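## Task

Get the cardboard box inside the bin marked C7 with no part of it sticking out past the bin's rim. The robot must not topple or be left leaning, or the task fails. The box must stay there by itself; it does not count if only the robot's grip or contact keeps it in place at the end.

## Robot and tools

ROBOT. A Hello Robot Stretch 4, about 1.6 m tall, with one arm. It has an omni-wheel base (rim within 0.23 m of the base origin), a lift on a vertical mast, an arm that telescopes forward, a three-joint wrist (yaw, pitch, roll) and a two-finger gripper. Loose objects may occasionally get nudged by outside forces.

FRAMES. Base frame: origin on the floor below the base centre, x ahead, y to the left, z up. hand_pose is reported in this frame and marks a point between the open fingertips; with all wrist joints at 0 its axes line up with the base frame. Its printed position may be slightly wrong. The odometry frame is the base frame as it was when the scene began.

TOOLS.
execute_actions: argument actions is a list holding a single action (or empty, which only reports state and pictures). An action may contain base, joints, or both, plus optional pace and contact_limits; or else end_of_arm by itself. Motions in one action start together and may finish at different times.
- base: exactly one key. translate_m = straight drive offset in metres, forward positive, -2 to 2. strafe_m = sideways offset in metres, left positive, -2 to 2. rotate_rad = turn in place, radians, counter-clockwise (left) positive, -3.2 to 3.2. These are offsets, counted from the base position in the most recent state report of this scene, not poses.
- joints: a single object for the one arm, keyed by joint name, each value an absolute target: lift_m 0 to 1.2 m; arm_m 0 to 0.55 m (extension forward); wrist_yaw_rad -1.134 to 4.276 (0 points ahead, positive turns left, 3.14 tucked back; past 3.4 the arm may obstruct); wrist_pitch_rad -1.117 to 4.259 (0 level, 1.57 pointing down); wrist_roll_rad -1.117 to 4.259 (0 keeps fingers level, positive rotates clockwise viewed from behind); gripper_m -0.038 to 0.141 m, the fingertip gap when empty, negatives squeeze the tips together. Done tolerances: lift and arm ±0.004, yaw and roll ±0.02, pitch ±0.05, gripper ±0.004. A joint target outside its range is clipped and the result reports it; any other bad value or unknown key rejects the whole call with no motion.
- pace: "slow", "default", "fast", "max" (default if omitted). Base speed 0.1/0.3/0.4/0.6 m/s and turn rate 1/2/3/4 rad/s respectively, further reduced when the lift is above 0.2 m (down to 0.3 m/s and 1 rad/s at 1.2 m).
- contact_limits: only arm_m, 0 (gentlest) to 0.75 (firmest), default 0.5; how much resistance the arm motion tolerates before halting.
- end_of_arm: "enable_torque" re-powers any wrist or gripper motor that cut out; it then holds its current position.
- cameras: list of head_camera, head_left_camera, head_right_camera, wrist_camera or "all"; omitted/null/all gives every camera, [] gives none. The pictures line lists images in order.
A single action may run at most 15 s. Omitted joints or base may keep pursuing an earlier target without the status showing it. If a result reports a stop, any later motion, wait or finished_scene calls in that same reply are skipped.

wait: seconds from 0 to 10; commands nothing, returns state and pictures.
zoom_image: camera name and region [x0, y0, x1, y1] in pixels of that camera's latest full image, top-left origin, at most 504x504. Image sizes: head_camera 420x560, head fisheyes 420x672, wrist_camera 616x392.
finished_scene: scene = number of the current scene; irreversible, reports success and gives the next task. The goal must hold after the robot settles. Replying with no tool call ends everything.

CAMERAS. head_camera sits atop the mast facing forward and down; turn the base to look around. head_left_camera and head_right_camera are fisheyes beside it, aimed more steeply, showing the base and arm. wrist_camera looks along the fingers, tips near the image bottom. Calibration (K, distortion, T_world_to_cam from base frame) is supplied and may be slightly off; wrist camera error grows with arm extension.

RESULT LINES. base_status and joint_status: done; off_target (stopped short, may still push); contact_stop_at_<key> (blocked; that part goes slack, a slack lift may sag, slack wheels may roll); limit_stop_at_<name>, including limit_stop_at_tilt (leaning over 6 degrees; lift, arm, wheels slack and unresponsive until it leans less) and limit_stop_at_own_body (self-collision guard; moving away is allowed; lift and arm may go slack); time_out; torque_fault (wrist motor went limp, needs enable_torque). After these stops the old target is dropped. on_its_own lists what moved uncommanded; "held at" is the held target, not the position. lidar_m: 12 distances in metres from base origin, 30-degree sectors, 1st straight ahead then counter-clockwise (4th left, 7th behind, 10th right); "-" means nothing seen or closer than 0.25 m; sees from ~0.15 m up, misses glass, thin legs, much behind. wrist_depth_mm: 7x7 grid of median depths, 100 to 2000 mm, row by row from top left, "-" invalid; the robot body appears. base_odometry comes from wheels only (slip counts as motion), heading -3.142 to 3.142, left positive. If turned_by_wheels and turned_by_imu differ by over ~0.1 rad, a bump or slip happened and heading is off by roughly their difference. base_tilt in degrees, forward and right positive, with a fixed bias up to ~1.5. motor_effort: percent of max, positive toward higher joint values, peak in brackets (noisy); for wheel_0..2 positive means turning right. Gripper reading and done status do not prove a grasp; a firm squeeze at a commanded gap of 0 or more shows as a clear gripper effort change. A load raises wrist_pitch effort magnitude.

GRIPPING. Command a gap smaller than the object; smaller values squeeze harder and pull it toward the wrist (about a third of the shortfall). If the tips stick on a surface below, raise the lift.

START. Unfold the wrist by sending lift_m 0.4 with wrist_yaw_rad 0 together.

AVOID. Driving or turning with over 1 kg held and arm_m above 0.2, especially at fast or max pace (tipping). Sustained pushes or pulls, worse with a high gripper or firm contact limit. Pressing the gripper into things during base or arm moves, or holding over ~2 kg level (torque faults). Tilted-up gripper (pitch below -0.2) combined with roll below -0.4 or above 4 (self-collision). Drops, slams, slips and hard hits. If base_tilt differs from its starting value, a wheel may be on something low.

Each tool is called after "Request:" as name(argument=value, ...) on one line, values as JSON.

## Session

Request:
execute_actions(actions=[{"joints":{"lift_m":0.9,"wrist_yaw_rad":0,"gripper_m":0.14,"wrist_pitch_rad":0.6}}])

Scene clock: 3.60 s.
base_odometry: x=+0.000 y=+0.000 heading=+0.000 (m, m, rad; odometry frame)
turned_by_wheels: +0.000 (rad since the last result)
turned_by_imu: +0.000 (rad since the last result)
base_tilt: forward=-0.4 right=-0.3 (deg)
lidar_m: 0.95 1.01 1.42 2.23 1.01 0.76 0.71 0.77 0.71 0.66 0.70 0.98
base_status: not commanded
joint_positions: lift_m=+0.900 arm_m=+0.000 wrist_yaw_rad=+0.000 wrist_pitch_rad=+0.602 wrist_roll_rad=-0.006 gripper_m=+0.140
joint_status: all done
motor_effort: lift_m=+24(26) arm_m=+0(0) wrist_yaw_rad=+1(6) wrist_pitch_rad=-4(6) wrist_roll_rad=-1(2) gripper_m=-1(1) wheel_0=+0(0) wheel_1=+0(0) wheel_2=+0(0) (%)
hand_pose: x=+0.4089 y=-0.0873 z=+0.9147 quat_wxyz=(+0.955, -0.003, +0.296, +0.001) (m; base frame)
wrist_depth_mm: 691 683 683 676 668 668 668 / 741 750 732 732 723 715 715 / 820 788 798 788 788 778 768 / 878 878 878 854 866 842 842 / 991 960 976 960 946 946 946 / 1078 1060 1025 1060 1042 206 1060 / 1205 1205 1182 160 1138 1118 1118
pictures: head_camera, head_left_camera, head_right_camera, wrist_camera
camera_calibration (this result's frames):
wrist_camera: T_world_to_cam=[[-0.00931274, -0.998664, -0.050831, -0.0244011], [-0.532064, 0.0479887, -0.845343, 1.05853], [0.846653, 0.0191728, -0.5318, 0.370043], [0, 0, 0, 1]] pos_world=[0.249677, -0.0822606, 1.09037]
Images, in order (width x height): head_camera 420x560, head_left_camera 420x672, head_right_camera 420x672, wrist_camera 616x392.

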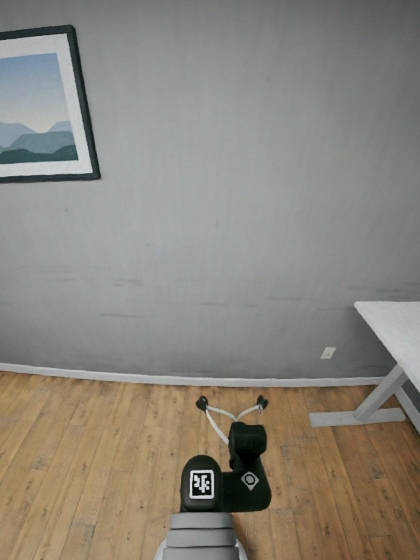

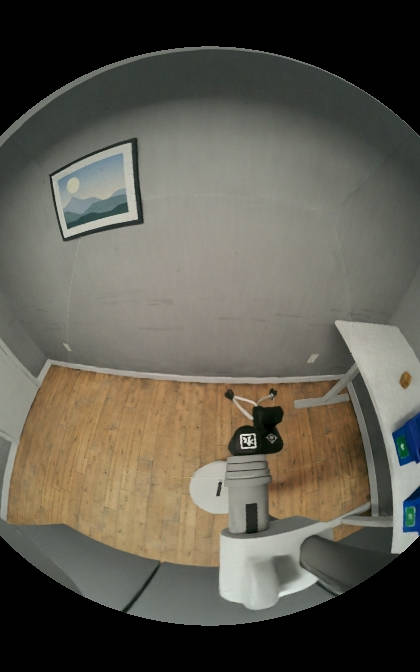

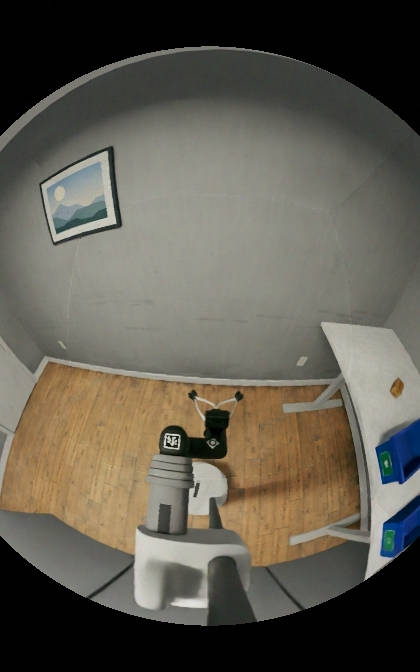

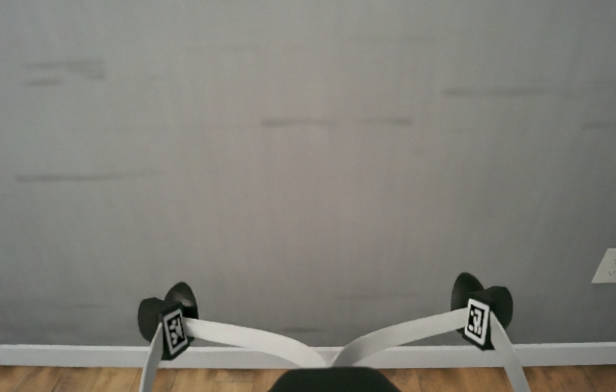

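Request:
execute_actions(actions=[{"base":{"rotate_rad":-1.63},"joints":{"lift_m":1.05}}], cameras=["head_camera","wrist_camera"])

Scene clock: 5.90 s.
base_odometry: x=+0.000 y=+0.000 heading=-1.630 (m, m, rad; odometry frame)
turned_by_wheels: -1.630 (rad since the last result)
turned_by_imu: -1.615 (rad since the last result)
base_tilt: forward=-0.3 right=-0.4 (deg)
lidar_m: 0.66 0.71 0.95 0.94 0.99 1.31 2.23 1.11 0.78 0.73 0.74 0.72
base_status: done
joint_positions: lift_m=+1.050 arm_m=+0.000 wrist_yaw_rad=+0.000 wrist_pitch_rad=+0.602 wrist_roll_rad=-0.006 gripper_m=+0.140
joint_status: all done
motor_effort: lift_m=+23(24) arm_m=-1(0) wrist_yaw_rad=+1(2) wrist_pitch_rad=-7(6) wrist_roll_rad=-2(2) gripper_m=+1(1) wheel_0=+0(4) wheel_1=-1(5) wheel_2=-1(6) (%)
hand_pose: x=+0.4089 y=-0.0874 z=+1.0647 quat_wxyz=(+0.955, -0.003, +0.296, +0.001) (m; base frame)
wrist_depth_mm: 1160 1182 1182 1182 1182 1160 960 / 1138 1098 750 931 759 668 878 / 759 699 525 676 621 539 647 / 574 564 549 569 559 574 569 / 1537 1618 1661 1618 1661 1281 976 / 1255 1618 1576 1576 1576 206 1025 / 1366 1336 1397 160 1336 1308 1042
pictures: head_camera, wrist_camera
camera_calibration (this result's frames):
wrist_camera: T_world_to_cam=[[-0.00958521, -0.998661, -0.0508309, -0.0167291], [-0.532072, 0.0481334, -0.84533, 1.18533], [0.846645, 0.0189431, -0.531821, 0.449844], [0, 0, 0, 1]] pos_world=[0.249661, -0.0822819, 1.24038]
Images, in order (width x height): head_camera 420x560, wrist_camera 616x392.

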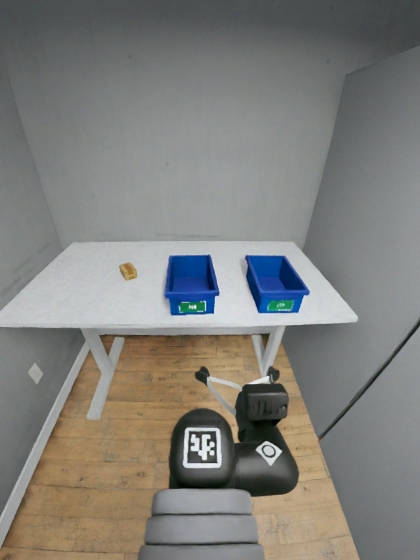

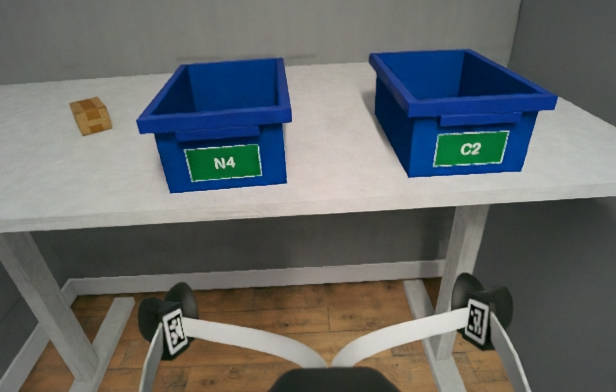

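Request:
execute_actions(actions=[{"base":{"strafe_m":0.52},"joints":{"lift_m":0.97}}], cameras=[])

Request:
execute_actions(actions=[{"base":{"translate_m":0.2},"joints":{"arm_m":0.25}}], cameras=["wrist_camera"])

Scene clock: 9.17 s.
base_odometry: x=+0.519 y=-0.031 heading=-1.630 (m, m, rad; odometry frame)
turned_by_wheels: +0.000 (rad since the last result)
turned_by_imu: +0.002 (rad since the last result)
base_tilt: forward=-0.3 right=-0.4 (deg)
lidar_m: 0.65 0.65 0.47 0.43 0.43 0.62 1.67 2.35 1.32 1.25 0.98 0.69
base_status: done
joint_positions: lift_m=+0.970 arm_m=+0.000 wrist_yaw_rad=+0.000 wrist_pitch_rad=+0.602 wrist_roll_rad=-0.006 gripper_m=+0.140
joint_status: all done
motor_effort: lift_m=+18(22) arm_m=+0(0) wrist_yaw_rad=+0(1) wrist_pitch_rad=-5(5) wrist_roll_rad=+0(1) gripper_m=-1(1) wheel_0=+2(8) wheel_1=+0(6) wheel_2=-1(3) (%)
hand_pose: x=+0.4089 y=-0.0874 z=+0.9851 quat_wxyz=(+0.955, -0.003, +0.296, +0.001) (m; base frame)
wrist_depth_mm: 854 1118 1160 1078 1098 676 508 / 798 798 759 732 707 615 488 / 554 535 521 508 496 512 508 / 732 1098 1397 1464 1464 1499 1464 / 798 1182 1661 1618 1618 1618 1576 / 788 1025 1098 1537 1464 207 1397 / 798 1008 1281 160 1255 1205 1255
pictures: none
No camera images: the call's "cameras" was empty. Leave "cameras" out to get every camera's image.

Scene clock: 11.23 s.
base_odometry: x=+0.507 y=-0.231 heading=-1.630 (m, m, rad; odometry frame)
turned_by_wheels: +0.000 (rad since the last result)
turned_by_imu: -0.001 (rad since the last result)
base_tilt: forward=-0.2 right=-0.3 (deg)
lidar_m: 0.44 0.46 0.46 0.43 0.47 0.63 1.69 1.83 1.31 1.24 0.70 0.48
base_status: done
joint_positions: lift_m=+0.970 arm_m=+0.249 wrist_yaw_rad=+0.000 wrist_pitch_rad=+0.602 wrist_roll_rad=-0.006 gripper_m=+0.140
joint_status: all done
motor_effort: lift_m=+18(18) arm_m=+7(4) wrist_yaw_rad=-1(1) wrist_pitch_rad=-7(6) wrist_roll_rad=+0(2) gripper_m=-1(1) wheel_0=+0(8) wheel_1=+0(5) wheel_2=+1(7) (%)
hand_pose: x=+0.6575 y=-0.0874 z=+0.9851 quat_wxyz=(+0.955, -0.003, +0.296, +0.001) (m; base frame)
wrist_depth_mm: 707 707 715 723 741 732 732 / 750 750 759 715 699 683 668 / 549 535 517 504 488 484 473 / 415 404 397 375 332 370 368 / 329 324 319 314 310 304 303 / 273 263 259 266 262 207 255 / 234 226 225 160 220 217 220
pictures: wrist_camera
camera_calibration (this result's frames):
wrist_camera: T_world_to_cam=[[-0.00947708, -0.998662, -0.0508306, -0.0184367], [-0.532115, 0.0480746, -0.845306, 1.25033], [0.846619, 0.0190367, -0.531859, 0.197095], [0, 0, 0, 1]] pos_world=[0.498281, -0.0822732, 1.1608]
Images, in order (width x height): wrist_camera 616x392.

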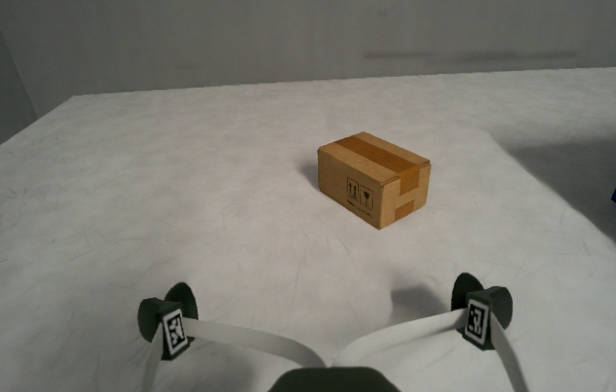

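Request:
execute_actions(actions=[{"base":{"strafe_m":-0.045}}], cameras=[])

Request:
execute_actions(actions=[{"joints":{"arm_m":0.43}}], cameras=[])

Request:
execute_actions(actions=[{"joints":{"gripper_m":0.01}}], cameras=[])

Request:
execute_actions(actions=[{"joints":{"lift_m":1.1,"arm_m":0}}], cameras=["wrist_camera"])

Request:
execute_actions(actions=[{"base":{"strafe_m":-0.3}}], cameras=[])

Request:
execute_actions(actions=[{"base":{"rotate_rad":-3.17}}], cameras=["head_camera"])

Scene clock: 12.57 s.
base_odometry: x=+0.462 y=-0.228 heading=-1.630 (m, m, rad; odometry frame)
turned_by_wheels: +0.000 (rad since the last result)
turned_by_imu: +0.000 (rad since the last result)
base_tilt: forward=-0.3 right=-0.4 (deg)
lidar_m: 0.43 0.48 0.48 0.47 0.50 0.70 1.79 1.78 1.26 1.18 0.68 0.49
base_status: done
joint_positions: lift_m=+0.970 arm_m=+0.249 wrist_yaw_rad=+0.000 wrist_pitch_rad=+0.602 wrist_roll_rad=-0.006 gripper_m=+0.140
joint_status: not commanded
motor_effort: lift_m=+18(18) arm_m=+7(7) wrist_yaw_rad=-1(2) wrist_pitch_rad=-7(6) wrist_roll_rad=-2(1) gripper_m=-1(0) wheel_0=-1(5) wheel_1=+0(6) wheel_2=+0(2) (%)
hand_pose: x=+0.6575 y=-0.0874 z=+0.9851 quat_wxyz=(+0.955, -0.003, +0.296, +0.001) (m; base frame)
wrist_depth_mm: 715 723 723 732 732 741 741 / 750 750 741 723 699 676 654 / 544 530 521 504 488 480 473 / 413 402 394 338 366 377 351 / 329 325 320 315 309 306 301 / 274 263 260 266 260 208 255 / 235 228 224 160 219 216 220
pictures: none
No camera images: the call's "cameras" was empty. Leave "cameras" out to get every camera's image.

Scene clock: 14.20 s.
base_odometry: x=+0.462 y=-0.228 heading=-1.630 (m, m, rad; odometry frame)
turned_by_wheels: +0.000 (rad since the last result)
turned_by_imu: +0.000 (rad since the last result)
base_tilt: forward=-0.4 right=-0.3 (deg)
lidar_m: 0.44 0.48 0.49 0.48 0.51 0.69 1.77 1.77 1.26 1.20 0.69 0.48
base_status: not commanded
joint_positions: lift_m=+0.970 arm_m=+0.429 wrist_yaw_rad=+0.000 wrist_pitch_rad=+0.602 wrist_roll_rad=-0.006 gripper_m=+0.140
joint_status: all done
motor_effort: lift_m=+18(18) arm_m=+8(9) wrist_yaw_rad=-2(1) wrist_pitch_rad=-5(5) wrist_roll_rad=-1(2) gripper_m=-1(0) wheel_0=-1(0) wheel_1=+1(1) wheel_2=+0(0) (%)
hand_pose: x=+0.8375 y=-0.0874 z=+0.9851 quat_wxyz=(+0.955, -0.003, +0.296, +0.001) (m; base frame)
wrist_depth_mm: 544 549 549 554 564 564 564 / 585 597 591 603 609 603 603 / 549 530 521 504 492 477 473 / 410 402 394 384 379 370 366 / 330 327 320 317 309 304 301 / 271 263 259 201 198 207 254 / 235 226 224 160 174 216 219
pictures: none
No camera images: the call's "cameras" was empty. Leave "cameras" out to get every camera's image.

Scene clock: 16.47 s.
base_odometry: x=+0.462 y=-0.228 heading=-1.630 (m, m, rad; odometry frame)
turned_by_wheels: +0.000 (rad since the last result)
turned_by_imu: +0.000 (rad since the last result)
base_tilt: forward=-0.4 right=-0.4 (deg)
lidar_m: 0.45 0.47 0.49 0.47 0.50 0.70 1.75 1.78 1.27 1.20 0.70 0.50
base_status: not commanded
joint_positions: lift_m=+0.970 arm_m=+0.429 wrist_yaw_rad=+0.000 wrist_pitch_rad=+0.603 wrist_roll_rad=-0.006 gripper_m=+0.011
joint_status: all done
motor_effort: lift_m=+18(18) arm_m=+7(7) wrist_yaw_rad=+0(1) wrist_pitch_rad=-8(9) wrist_roll_rad=-2(1) gripper_m=-31(32) wheel_0=-1(0) wheel_1=+1(1) wheel_2=+0(0) (%)
hand_pose: x=+0.8373 y=-0.0874 z=+0.9849 quat_wxyz=(+0.955, -0.003, +0.297, +0.001) (m; base frame)
wrist_depth_mm: 549 549 549 554 559 574 569 / 585 591 603 591 603 597 603 / 544 530 512 500 492 477 469 / 407 399 392 389 377 370 366 / 324 324 319 226 306 303 298 / 273 271 253 189 188 255 252 / 233 225 217 166 171 208 220
pictures: none
No camera images: the call's "cameras" was empty. Leave "cameras" out to get every camera's image.

Scene clock: 18.83 s.
base_odometry: x=+0.462 y=-0.228 heading=-1.630 (m, m, rad; odometry frame)
turned_by_wheels: +0.000 (rad since the last result)
turned_by_imu: +0.000 (rad since the last result)
base_tilt: forward=-0.3 right=-0.4 (deg)
lidar_m: 0.45 0.48 0.49 0.48 0.49 0.70 1.79 1.79 1.26 1.20 0.71 0.50
base_status: not commanded
joint_positions: lift_m=+1.100 arm_m=+0.001 wrist_yaw_rad=+0.000 wrist_pitch_rad=+0.603 wrist_roll_rad=-0.006 gripper_m=+0.011
joint_status: all done
motor_effort: lift_m=+24(24) arm_m=-7(6) wrist_yaw_rad=-1(1) wrist_pitch_rad=-9(10) wrist_roll_rad=-1(1) gripper_m=-30(31) wheel_0=+0(1) wheel_1=+1(0) wheel_2=+0(0) (%)
hand_pose: x=+0.4099 y=-0.0874 z=+1.1143 quat_wxyz=(+0.955, -0.003, +0.297, +0.001) (m; base frame)
wrist_depth_mm: 904 946 931 960 931 946 1008 / 891 1025 1042 1008 1025 1042 1025 / 878 866 842 809 798 585 597 / 691 668 640 627 621 554 424 / 539 535 525 227 504 500 404 / 445 442 413 190 188 418 407 / 382 382 375 166 171 379 384
pictures: wrist_camera
camera_calibration (this result's frames):
wrist_camera: T_world_to_cam=[[-0.00980648, -0.99866, -0.0508176, -0.0141578], [-0.533229, 0.048214, -0.844596, 1.22745], [0.845914, 0.0188149, -0.532988, 0.477009], [0, 0, 0, 1]] pos_world=[0.250863, -0.0822938, 1.29022]
Images, in order (width x height): wrist_camera 616x392.

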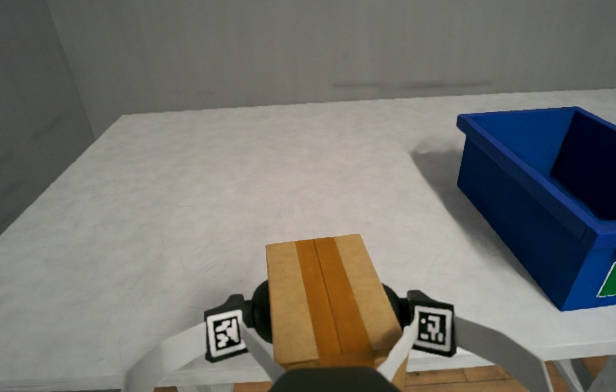

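Scene clock: 21.17 s.
base_odometry: x=+0.163 y=-0.210 heading=-1.630 (m, m, rad; odometry frame)
turned_by_wheels: +0.000 (rad since the last result)
turned_by_imu: -0.001 (rad since the last result)
base_tilt: forward=-0.2 right=-0.4 (deg)
lidar_m: 0.47 0.48 0.67 0.77 0.81 1.09 2.45 1.36 0.96 0.89 0.71 0.50
base_status: done
joint_positions: lift_m=+1.100 arm_m=+0.001 wrist_yaw_rad=+0.000 wrist_pitch_rad=+0.603 wrist_roll_rad=-0.006 gripper_m=+0.011
joint_status: not commanded
motor_effort: lift_m=+23(24) arm_m=-7(7) wrist_yaw_rad=-1(2) wrist_pitch_rad=-9(10) wrist_roll_rad=-2(1) gripper_m=-30(33) wheel_0=-2(9) wheel_1=+1(8) wheel_2=+1(1) (%)
hand_pose: x=+0.4099 y=-0.0874 z=+1.1144 quat_wxyz=(+0.955, -0.003, +0.297, +0.001) (m; base frame)
wrist_depth_mm: 931 960 960 976 991 991 976 / 1008 1008 1042 1008 1042 1042 1042 / 891 878 854 603 609 750 603 / 668 668 647 627 559 585 480 / 539 530 521 228 355 477 462 / 455 445 413 190 187 421 415 / 392 389 382 167 171 394 1138
pictures: none
No camera images: the call's "cameras" was empty. Leave "cameras" out to get every camera's image.

Scene clock: 24.90 s.
base_odometry: x=+0.163 y=-0.210 heading=+1.483 (m, m, rad; odometry frame)
turned_by_wheels: -3.170 (rad since the last result)
turned_by_imu: -3.140 (rad since the last result)
base_tilt: forward=-0.3 right=-0.3 (deg)
lidar_m: 2.44 1.36 0.95 0.89 0.72 0.51 0.45 0.50 0.65 0.78 0.81 1.06
base_status: done
joint_positions: lift_m=+1.100 arm_m=+0.001 wrist_yaw_rad=+0.000 wrist_pitch_rad=+0.603 wrist_roll_rad=-0.006 gripper_m=+0.011
joint_status: not commanded
motor_effort: lift_m=+23(23) arm_m=-7(7) wrist_yaw_rad=-1(0) wrist_pitch_rad=-8(8) wrist_roll_rad=+0(2) gripper_m=-30(32) wheel_0=+2(7) wheel_1=+2(4) wheel_2=+0(5) (%)
hand_pose: x=+0.4099 y=-0.0874 z=+1.1144 quat_wxyz=(+0.955, -0.003, +0.297, +0.001) (m; base frame)
wrist_depth_mm: - - - - - 1430 991 / - - - - - 1430 991 / - - - - - 1464 1008 / - - - - - 1499 1008 / 1576 - 1983 226 1921 1537 1060 / 1464 1661 1618 190 188 1366 1042 / 1430 1430 1397 167 171 1281 1025
pictures: head_camera
Images, in order (width x height): head_camera 420x560.

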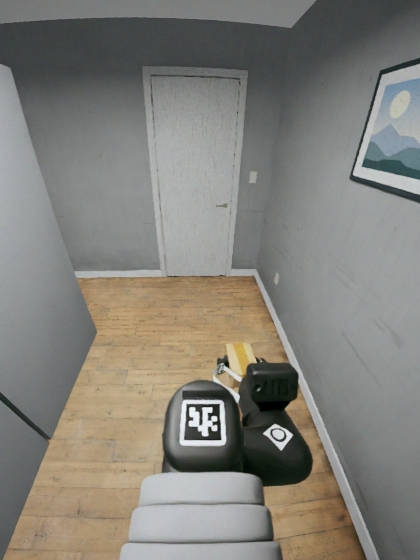

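Request:
execute_actions(actions=[{"base":{"translate_m":1.85},"joints":{"lift_m":0.9}}], cameras=[])

Request:
execute_actions(actions=[{"base":{"rotate_rad":1.6}}], cameras=[])

Request:
execute_actions(actions=[{"base":{"strafe_m":-0.13}}], cameras=["head_camera"])

Scene clock: 32.70 s.
base_odometry: x=+0.324 y=+1.633 heading=+1.483 (m, m, rad; odometry frame)
turned_by_wheels: +0.000 (rad since the last result)
turned_by_imu: -0.010 (rad since the last result)
base_tilt: forward=-0.3 right=-0.4 (deg)
lidar_m: 0.57 0.62 0.84 2.04 1.07 1.38 2.78 1.03 0.72 0.66 0.70 0.58
base_status: done
joint_positions: lift_m=+0.900 arm_m=+0.001 wrist_yaw_rad=+0.000 wrist_pitch_rad=+0.603 wrist_roll_rad=-0.006 gripper_m=+0.011
joint_status: all done
motor_effort: lift_m=+18(21) arm_m=-7(7) wrist_yaw_rad=+1(0) wrist_pitch_rad=-8(9) wrist_roll_rad=-2(2) gripper_m=-30(31) wheel_0=+1(4) wheel_1=+1(4) wheel_2=+0(9) (%)
hand_pose: x=+0.4099 y=-0.0874 z=+0.9148 quat_wxyz=(+0.955, -0.003, +0.297, +0.001) (m; base frame)
wrist_depth_mm: 336 342 345 349 355 357 355 / 359 366 373 377 384 384 407 / 394 399 404 410 397 415 452 / 424 433 445 449 459 455 496 / 469 480 484 227 496 512 549 / 521 530 521 190 189 564 627 / 580 580 603 167 171 634 691
pictures: none
No camera images: the call's "cameras" was empty. Leave "cameras" out to get every camera's image.

Scene clock: 34.83 s.
base_odometry: x=+0.324 y=+1.633 heading=+3.083 (m, m, rad; odometry frame)
turned_by_wheels: +1.600 (rad since the last result)
turned_by_imu: +1.585 (rad since the last result)
base_tilt: forward=-0.4 right=-0.4 (deg)
lidar_m: 1.42 1.08 1.40 2.31 0.99 0.70 0.66 0.70 0.58 0.59 0.61 0.87
base_status: done
joint_positions: lift_m=+0.900 arm_m=+0.001 wrist_yaw_rad=+0.000 wrist_pitch_rad=+0.603 wrist_roll_rad=-0.006 gripper_m=+0.011
joint_status: not commanded
motor_effort: lift_m=+18(18) arm_m=-7(7) wrist_yaw_rad=-1(1) wrist_pitch_rad=-10(10) wrist_roll_rad=-2(1) gripper_m=-30(31) wheel_0=-1(7) wheel_1=+1(6) wheel_2=+1(5) (%)
hand_pose: x=+0.4099 y=-0.0874 z=+0.9148 quat_wxyz=(+0.955, -0.003, +0.297, +0.001) (m; base frame)
wrist_depth_mm: 723 976 - - - 1098 798 / 778 960 - - - 1138 788 / 831 946 - - - 1160 788 / 904 946 - - 1983 1205 798 / 1025 1042 1618 227 1661 1205 820 / 1098 1138 1229 190 189 1078 831 / 1229 1205 1160 166 171 1025 809
pictures: none
No camera images: the call's "cameras" was empty. Leave "cameras" out to get every camera's image.

Scene clock: 36.47 s.
base_odometry: x=+0.332 y=+1.763 heading=+3.084 (m, m, rad; odometry frame)
turned_by_wheels: +0.000 (rad since the last result)
turned_by_imu: +0.000 (rad since the last result)
base_tilt: forward=-0.3 right=-0.4 (deg)
lidar_m: 1.76 1.13 1.40 2.44 0.99 0.71 0.67 0.70 0.45 0.45 0.49 0.62
base_status: done
joint_positions: lift_m=+0.900 arm_m=+0.001 wrist_yaw_rad=+0.000 wrist_pitch_rad=+0.603 wrist_roll_rad=-0.006 gripper_m=+0.011
joint_status: not commanded
motor_effort: lift_m=+18(18) arm_m=-7(7) wrist_yaw_rad=-1(1) wrist_pitch_rad=-10(9) wrist_roll_rad=-1(2) gripper_m=-32(30) wheel_0=+0(10) wheel_1=+2(6) wheel_2=+1(0) (%)
hand_pose: x=+0.4099 y=-0.0874 z=+0.9148 quat_wxyz=(+0.955, -0.003, +0.297, +0.001) (m; base frame)
wrist_depth_mm: 854 - - - 1618 842 603 / 831 - - - 1708 866 609 / 854 1255 - - 1756 891 615 / 917 1229 - - 1756 917 627 / 991 1182 1708 227 1537 931 634 / 1118 1205 1336 190 189 820 640 / 1255 1205 1138 167 171 768 621
pictures: head_camera
Images, in order (width x height): head_camera 420x560.

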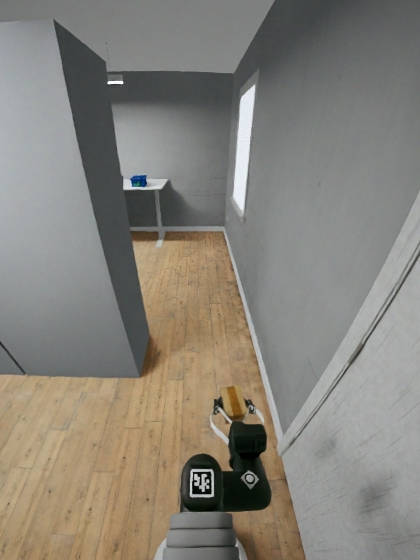

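Request:
execute_actions(actions=[{"base":{"rotate_rad":0.06}}], cameras=[])

Request:
execute_actions(actions=[{"base":{"translate_m":2.0}}], cameras=[])

Request:
execute_actions(actions=[{"base":{"strafe_m":1.1},"joints":{"lift_m":1.17}}], cameras=["head_left_camera","wrist_camera"])

Scene clock: 37.27 s.
base_odometry: x=+0.332 y=+1.763 heading=-3.140 (m, m, rad; odometry frame)
turned_by_wheels: +0.060 (rad since the last result)
turned_by_imu: +0.059 (rad since the last result)
base_tilt: forward=-0.4 right=-0.4 (deg)
lidar_m: 2.20 1.12 1.48 2.43 0.93 0.69 0.67 0.70 0.46 0.47 0.49 0.68
base_status: done
joint_positions: lift_m=+0.900 arm_m=+0.001 wrist_yaw_rad=+0.000 wrist_pitch_rad=+0.603 wrist_roll_rad=-0.006 gripper_m=+0.011
joint_status: not commanded
motor_effort: lift_m=+18(18) arm_m=-7(7) wrist_yaw_rad=-1(1) wrist_pitch_rad=-11(10) wrist_roll_rad=-1(1) gripper_m=-30(32) wheel_0=-1(4) wheel_1=+0(3) wheel_2=+0(4) (%)
hand_pose: x=+0.4099 y=-0.0874 z=+0.9148 quat_wxyz=(+0.955, -0.003, +0.297, +0.001) (m; base frame)
wrist_depth_mm: 759 1078 - - - 1025 691 / 798 1078 - - - 1025 683 / 878 1060 - - - 1025 699 / 960 1060 - - 1921 1042 699 / 1060 1078 1618 227 1618 1042 715 / 1205 1205 1308 190 189 917 707 / 1229 1229 1182 166 171 842 668
pictures: none
No camera images: the call's "cameras" was empty. Leave "cameras" out to get every camera's image.

Scene clock: 45.43 s.
base_odometry: x=-1.668 y=+1.759 heading=-3.139 (m, m, rad; odometry frame)
turned_by_wheels: +0.000 (rad since the last result)
turned_by_imu: -0.011 (rad since the last result)
base_tilt: forward=-0.3 right=-0.4 (deg)
lidar_m: 1.74 1.34 1.83 1.85 0.69 0.64 1.98 0.78 0.55 0.52 0.54 0.73
base_status: done
joint_positions: lift_m=+0.900 arm_m=+0.001 wrist_yaw_rad=+0.000 wrist_pitch_rad=+0.603 wrist_roll_rad=-0.006 gripper_m=+0.011
joint_status: not commanded
motor_effort: lift_m=+19(19) arm_m=-7(7) wrist_yaw_rad=-2(0) wrist_pitch_rad=-9(7) wrist_roll_rad=-2(1) gripper_m=-28(30) wheel_0=+1(6) wheel_1=+1(4) wheel_2=+1(8) (%)
hand_pose: x=+0.4099 y=-0.0874 z=+0.9147 quat_wxyz=(+0.955, -0.003, +0.297, +0.001) (m; base frame)
wrist_depth_mm: 1118 1576 1756 1756 1708 1078 723 / 1863 1808 1863 1808 1863 1078 723 / - - - - 1921 1098 715 / - - - - 1863 1118 750 / 1756 1756 1756 227 1576 1118 759 / 1499 1430 1336 190 189 976 750 / 1281 1182 1205 166 172 917 723
pictures: none
No camera images: the call's "cameras" was empty. Leave "cameras" out to get every camera's image.

Scene clock: 50.43 s.
base_odometry: x=-1.666 y=+0.658 heading=-3.139 (m, m, rad; odometry frame)
turned_by_wheels: +0.000 (rad since the last result)
turned_by_imu: +0.003 (rad since the last result)
base_tilt: forward=-0.4 right=-0.4 (deg)
lidar_m: 1.26 1.33 1.37 1.31 0.65 0.47 0.45 0.48 0.70 1.63 1.68 1.33
base_status: done
joint_positions: lift_m=+1.170 arm_m=+0.001 wrist_yaw_rad=+0.000 wrist_pitch_rad=+0.603 wrist_roll_rad=-0.006 gripper_m=+0.011
joint_status: all done
motor_effort: lift_m=+24(24) arm_m=-7(7) wrist_yaw_rad=-1(0) wrist_pitch_rad=-9(9) wrist_roll_rad=-2(1) gripper_m=-29(29) wheel_0=+2(7) wheel_1=+0(6) wheel_2=+1(0) (%)
hand_pose: x=+0.4099 y=-0.0874 z=+1.1843 quat_wxyz=(+0.955, -0.003, +0.297, +0.001) (m; base frame)
wrist_depth_mm: 1756 1708 1756 1756 1708 1808 1756 / 1863 1576 1366 1336 1138 1756 1921 / 1618 1618 1983 - 1983 - 1983 / - - - - - - - / - - - 228 1983 - - / 1756 1808 1661 190 187 1756 1708 / 1576 1537 1464 166 170 1430 1464
pictures: head_left_camera, wrist_camera
camera_calibration (this result's frames):
wrist_camera: T_world_to_cam=[[-0.0096222, -0.998662, -0.0508163, -0.0106336], [-0.533091, 0.0481179, -0.844688, 1.28666], [0.846003, 0.018962, -0.532841, 0.514141], [0, 0, 0, 1]] pos_world=[0.250842, -0.08228, 1.36024]
Images, in order (width x height): head_left_camera 420x672, wrist_camera 616x392.

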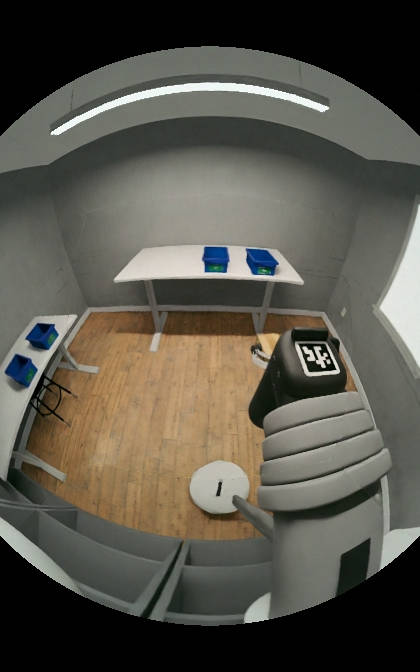

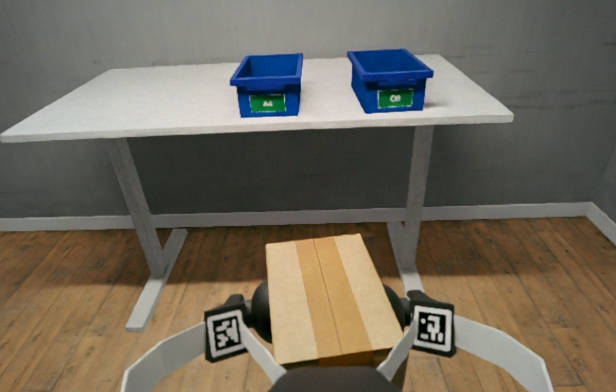

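A4, C8ish. Go to left table.

Request:
execute_actions(actions=[{"base":{"translate_m":0.6},"joints":{"lift_m":1.0}}], cameras=["wrist_camera"])

Request:
execute_actions(actions=[{"base":{"rotate_rad":1.59}}], cameras=[])

Request:
execute_actions(actions=[{"base":{"translate_m":0.6}}], cameras=["head_camera","wrist_camera"])

Scene clock: 54.07 s.
base_odometry: x=-2.266 y=+0.657 heading=-3.139 (m, m, rad; odometry frame)
turned_by_wheels: +0.000 (rad since the last result)
turned_by_imu: -0.003 (rad since the last result)
base_tilt: forward=-0.4 right=-0.3 (deg)
lidar_m: 0.66 0.70 0.99 1.29 1.37 1.11 1.07 1.11 1.71 1.60 1.67 0.69
base_status: done
joint_positions: lift_m=+1.000 arm_m=+0.001 wrist_yaw_rad=+0.000 wrist_pitch_rad=+0.603 wrist_roll_rad=-0.006 gripper_m=+0.011
joint_status: all done
motor_effort: lift_m=+18(22) arm_m=-7(7) wrist_yaw_rad=+0(1) wrist_pitch_rad=-10(10) wrist_roll_rad=-3(1) gripper_m=-30(30) wheel_0=+1(4) wheel_1=+0(3) wheel_2=+1(8) (%)
hand_pose: x=+0.4099 y=-0.0874 z=+1.0148 quat_wxyz=(+0.955, -0.003, +0.297, +0.001) (m; base frame)
wrist_depth_mm: 1182 1182 1138 1160 1098 715 1160 / 931 759 480 768 647 473 504 / 640 574 525 574 539 521 525 / 1042 1464 1499 1499 1499 1008 1499 / 1336 1661 1661 228 1618 1576 1618 / 1537 1576 1464 190 188 1430 1464 / 1397 1308 1255 167 171 1182 1281
pictures: wrist_camera
camera_calibration (this result's frames):
wrist_camera: T_world_to_cam=[[-0.00962743, -0.998662, -0.050816, -0.0192469], [-0.533114, 0.0481199, -0.844674, 1.14346], [0.845989, 0.0189587, -0.532864, 0.423852], [0, 0, 0, 1]] pos_world=[0.250838, -0.0822803, 1.19073]
Images, in order (width x height): wrist_camera 616x392.

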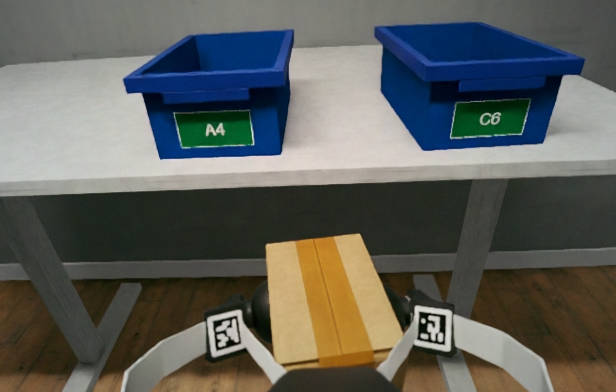

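Scene clock: 56.33 s.
base_odometry: x=-2.266 y=+0.657 heading=-1.549 (m, m, rad; odometry frame)
turned_by_wheels: +1.590 (rad since the last result)
turned_by_imu: +1.575 (rad since the last result)
base_tilt: forward=-0.2 right=-0.3 (deg)
lidar_m: 1.30 1.39 1.08 1.05 1.12 1.70 1.63 1.72 0.70 0.66 0.72 0.98
base_status: done
joint_positions: lift_m=+1.000 arm_m=+0.001 wrist_yaw_rad=+0.000 wrist_pitch_rad=+0.603 wrist_roll_rad=-0.006 gripper_m=+0.011
joint_status: not commanded
motor_effort: lift_m=+18(18) arm_m=-7(7) wrist_yaw_rad=+0(0) wrist_pitch_rad=-10(8) wrist_roll_rad=-1(1) gripper_m=-31(30) wheel_0=+0(6) wheel_1=+2(5) wheel_2=-1(5) (%)
hand_pose: x=+0.4099 y=-0.0874 z=+1.0148 quat_wxyz=(+0.955, -0.003, +0.297, +0.001) (m; base frame)
wrist_depth_mm: 1708 1756 1808 1808 1756 1756 1661 / 1921 1808 1464 1499 1464 1921 1808 / 1397 1397 1281 1281 1255 - - / - - - - - - - / 1756 1863 1863 228 1756 1756 1808 / 1537 1576 1499 190 188 1499 1499 / 1397 1308 1281 167 171 1205 1281
pictures: none
No camera images: the call's "cameras" was empty. Leave "cameras" out to get every camera's image.

Scene clock: 59.80 s.
base_odometry: x=-2.253 y=+0.057 heading=-1.549 (m, m, rad; odometry frame)
turned_by_wheels: +0.000 (rad since the last result)
turned_by_imu: -0.003 (rad since the last result)
base_tilt: forward=-0.3 right=-0.3 (deg)
lidar_m: 0.71 0.74 1.07 1.03 1.10 1.53 2.22 1.01 0.72 0.67 0.71 0.74
base_status: done
joint_positions: lift_m=+1.000 arm_m=+0.001 wrist_yaw_rad=+0.000 wrist_pitch_rad=+0.603 wrist_roll_rad=-0.006 gripper_m=+0.011
joint_status: not commanded
motor_effort: lift_m=+18(18) arm_m=-7(7) wrist_yaw_rad=-2(1) wrist_pitch_rad=-9(9) wrist_roll_rad=-2(1) gripper_m=-32(30) wheel_0=+0(3) wheel_1=+1(4) wheel_2=+0(8) (%)
hand_pose: x=+0.4099 y=-0.0874 z=+1.0148 quat_wxyz=(+0.955, -0.003, +0.297, +0.001) (m; base frame)
wrist_depth_mm: 1205 1182 1182 1160 1205 1182 1160 / 1308 1281 1281 1308 1281 1255 1308 / 1255 1205 904 1138 878 1160 1366 / 946 842 842 878 866 820 1430 / 759 715 676 227 661 691 683 / 1336 1464 668 190 188 1397 1430 / 1336 1308 1118 166 171 1229 1255
pictures: head_camera, wrist_camera
camera_calibration (this result's frames):
wrist_camera: T_world_to_cam=[[-0.00958897, -0.998662, -0.0508192, -0.0192508], [-0.533111, 0.0481021, -0.844677, 1.14345], [0.845991, 0.0189927, -0.532859, 0.423835], [0, 0, 0, 1]] pos_world=[0.250842, -0.0822773, 1.19071]
Images, in order (width x height): head_camera 420x560, wrist_camera 616x392.

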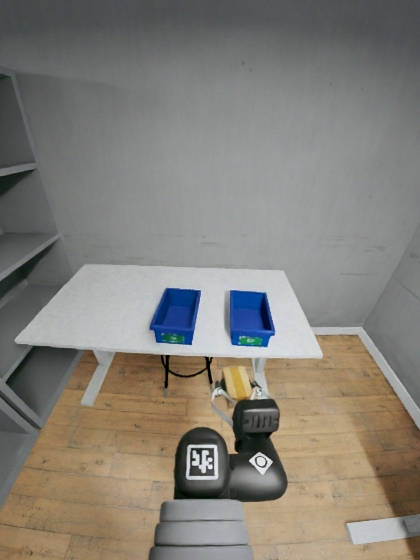

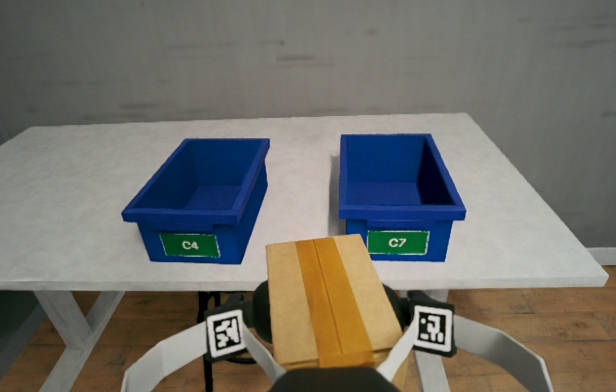

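Request:
execute_actions(actions=[{"base":{"strafe_m":-0.12},"joints":{"arm_m":0.52}}], cameras=[])

Request:
execute_actions(actions=[{"joints":{"lift_m":0.87}}], cameras=["wrist_camera"])

Request:
execute_actions(actions=[{"joints":{"gripper_m":0.09}}], cameras=[])

Request:
execute_actions(actions=[{"joints":{"lift_m":1.0,"arm_m":0.3}}], cameras=["wrist_camera"])

Scene clock: 62.73 s.
base_odometry: x=-2.373 y=+0.055 heading=-1.549 (m, m, rad; odometry frame)
turned_by_wheels: +0.000 (rad since the last result)
turned_by_imu: +0.000 (rad since the last result)
base_tilt: forward=-0.3 right=-0.4 (deg)
lidar_m: 0.68 0.73 1.05 1.15 1.22 1.72 2.24 0.81 0.60 0.55 0.59 0.73
base_status: done
joint_positions: lift_m=+1.000 arm_m=+0.519 wrist_yaw_rad=+0.000 wrist_pitch_rad=+0.603 wrist_roll_rad=-0.006 gripper_m=+0.011
joint_status: all done
motor_effort: lift_m=+18(18) arm_m=+7(10) wrist_yaw_rad=-1(1) wrist_pitch_rad=-8(8) wrist_roll_rad=-2(1) gripper_m=-31(29) wheel_0=+0(9) wheel_1=+2(7) wheel_2=-1(2) (%)
hand_pose: x=+0.9273 y=-0.0874 z=+1.0148 quat_wxyz=(+0.955, -0.003, +0.297, +0.001) (m; base frame)
wrist_depth_mm: 707 699 699 683 676 676 676 / 750 741 750 741 732 732 732 / 809 809 809 809 798 809 788 / 878 866 854 842 866 854 866 / 750 732 723 227 699 691 946 / 621 615 574 189 188 591 603 / 449 413 488 167 171 366 504
pictures: none
No camera images: the call's "cameras" was empty. Leave "cameras" out to get every camera's image.

Scene clock: 64.33 s.
base_odometry: x=-2.373 y=+0.055 heading=-1.549 (m, m, rad; odometry frame)
turned_by_wheels: +0.000 (rad since the last result)
turned_by_imu: +0.000 (rad since the last result)
base_tilt: forward=-0.4 right=-0.3 (deg)
lidar_m: 0.71 0.74 1.05 1.15 1.21 1.72 2.23 0.81 0.59 0.54 0.60 0.71
base_status: not commanded
joint_positions: lift_m=+0.870 arm_m=+0.519 wrist_yaw_rad=+0.000 wrist_pitch_rad=+0.603 wrist_roll_rad=-0.006 gripper_m=+0.011
joint_status: all done
motor_effort: lift_m=+18(17) arm_m=+7(7) wrist_yaw_rad=+0(1) wrist_pitch_rad=-9(9) wrist_roll_rad=-1(0) gripper_m=-30(32) wheel_0=+0(0) wheel_1=+2(3) wheel_2=-1(1) (%)
hand_pose: x=+0.9273 y=-0.0874 z=+0.8849 quat_wxyz=(+0.955, -0.003, +0.297, +0.001) (m; base frame)
wrist_depth_mm: 683 699 683 683 691 676 683 / 750 741 750 741 741 732 732 / 809 809 788 778 798 768 788 / 668 654 647 634 621 609 842 / 355 525 517 227 342 473 488 / 327 442 289 190 187 287 415 / 336 370 235 167 171 228 357
pictures: wrist_camera
camera_calibration (this result's frames):
wrist_camera: T_world_to_cam=[[-0.00954112, -0.998662, -0.0508206, -0.0209254], [-0.532997, 0.0480804, -0.84475, 1.30952], [0.846064, 0.0190273, -0.532742, -0.0833392], [0, 0, 0, 1]] pos_world=[0.768282, -0.0822741, 1.06076]
Images, in order (width x height): wrist_camera 616x392.

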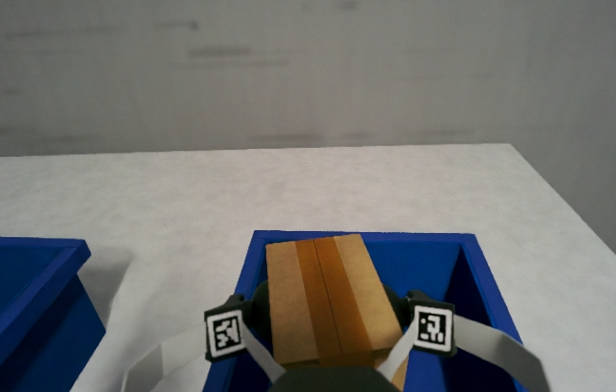

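Scene clock: 65.93 s.
base_odometry: x=-2.373 y=+0.055 heading=-1.549 (m, m, rad; odometry frame)
turned_by_wheels: +0.000 (rad since the last result)
turned_by_imu: +0.000 (rad since the last result)
base_tilt: forward=-0.3 right=-0.3 (deg)
lidar_m: 0.70 0.75 1.04 1.16 1.22 1.71 2.24 0.81 0.59 0.55 0.60 0.73
base_status: not commanded
joint_positions: lift_m=+0.870 arm_m=+0.519 wrist_yaw_rad=+0.000 wrist_pitch_rad=+0.602 wrist_roll_rad=-0.006 gripper_m=+0.090
joint_status: all done
motor_effort: lift_m=+18(18) arm_m=+7(7) wrist_yaw_rad=+0(0) wrist_pitch_rad=-7(9) wrist_roll_rad=-1(0) gripper_m=-3(29) wheel_0=+0(0) wheel_1=+3(2) wheel_2=-1(1) (%)
hand_pose: x=+0.9274 y=-0.0874 z=+0.8850 quat_wxyz=(+0.955, -0.003, +0.297, +0.001) (m; base frame)
wrist_depth_mm: 699 691 699 691 683 683 676 / 759 750 750 732 741 723 741 / 798 798 798 778 768 778 798 / 668 661 634 634 621 609 831 / 359 530 521 353 347 473 492 / 324 442 220 379 359 278 413 / 338 377 247 353 353 231 357
pictures: none
No camera images: the call's "cameras" was empty. Leave "cameras" out to get every camera's image.

Scene clock: 67.70 s.
base_odometry: x=-2.373 y=+0.055 heading=-1.549 (m, m, rad; odometry frame)
turned_by_wheels: +0.000 (rad since the last result)
turned_by_imu: +0.000 (rad since the last result)
base_tilt: forward=-0.3 right=-0.4 (deg)
lidar_m: 0.69 0.73 1.03 1.14 1.20 1.71 2.23 0.81 0.60 0.55 0.59 0.72
base_status: not commanded
joint_positions: lift_m=+1.000 arm_m=+0.301 wrist_yaw_rad=+0.000 wrist_pitch_rad=+0.602 wrist_roll_rad=-0.006 gripper_m=+0.090
joint_status: all done
motor_effort: lift_m=+24(25) arm_m=-7(8) wrist_yaw_rad=-1(0) wrist_pitch_rad=-6(7) wrist_roll_rad=-1(1) gripper_m=-4(4) wheel_0=+0(0) wheel_1=+3(3) wheel_2=-1(1) (%)
hand_pose: x=+0.7099 y=-0.0874 z=+1.0146 quat_wxyz=(+0.955, -0.003, +0.296, +0.001) (m; base frame)
wrist_depth_mm: 904 891 891 891 878 878 866 / 976 976 976 976 960 946 946 / 1078 1042 1060 1025 1008 1025 1025 / 917 904 891 878 866 931 1118 / 627 627 723 627 615 691 1229 / 574 564 220 580 549 564 960 / 517 469 397 366 373 477 500
pictures: wrist_camera
camera_calibration (this result's frames):
wrist_camera: T_world_to_cam=[[-0.00972748, -0.99866, -0.0508282, -0.0163218], [-0.532313, 0.0482013, -0.845174, 1.30317], [0.846491, 0.0188351, -0.532069, 0.168708], [0, 0, 0, 1]] pos_world=[0.550724, -0.0822919, 1.19034]
Images, in order (width x height): wrist_camera 616x392.

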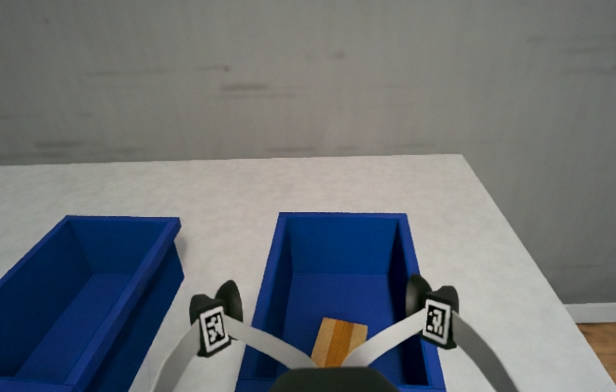

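Request:
finished_scene(scene=2)

The scene is finished: the task was done.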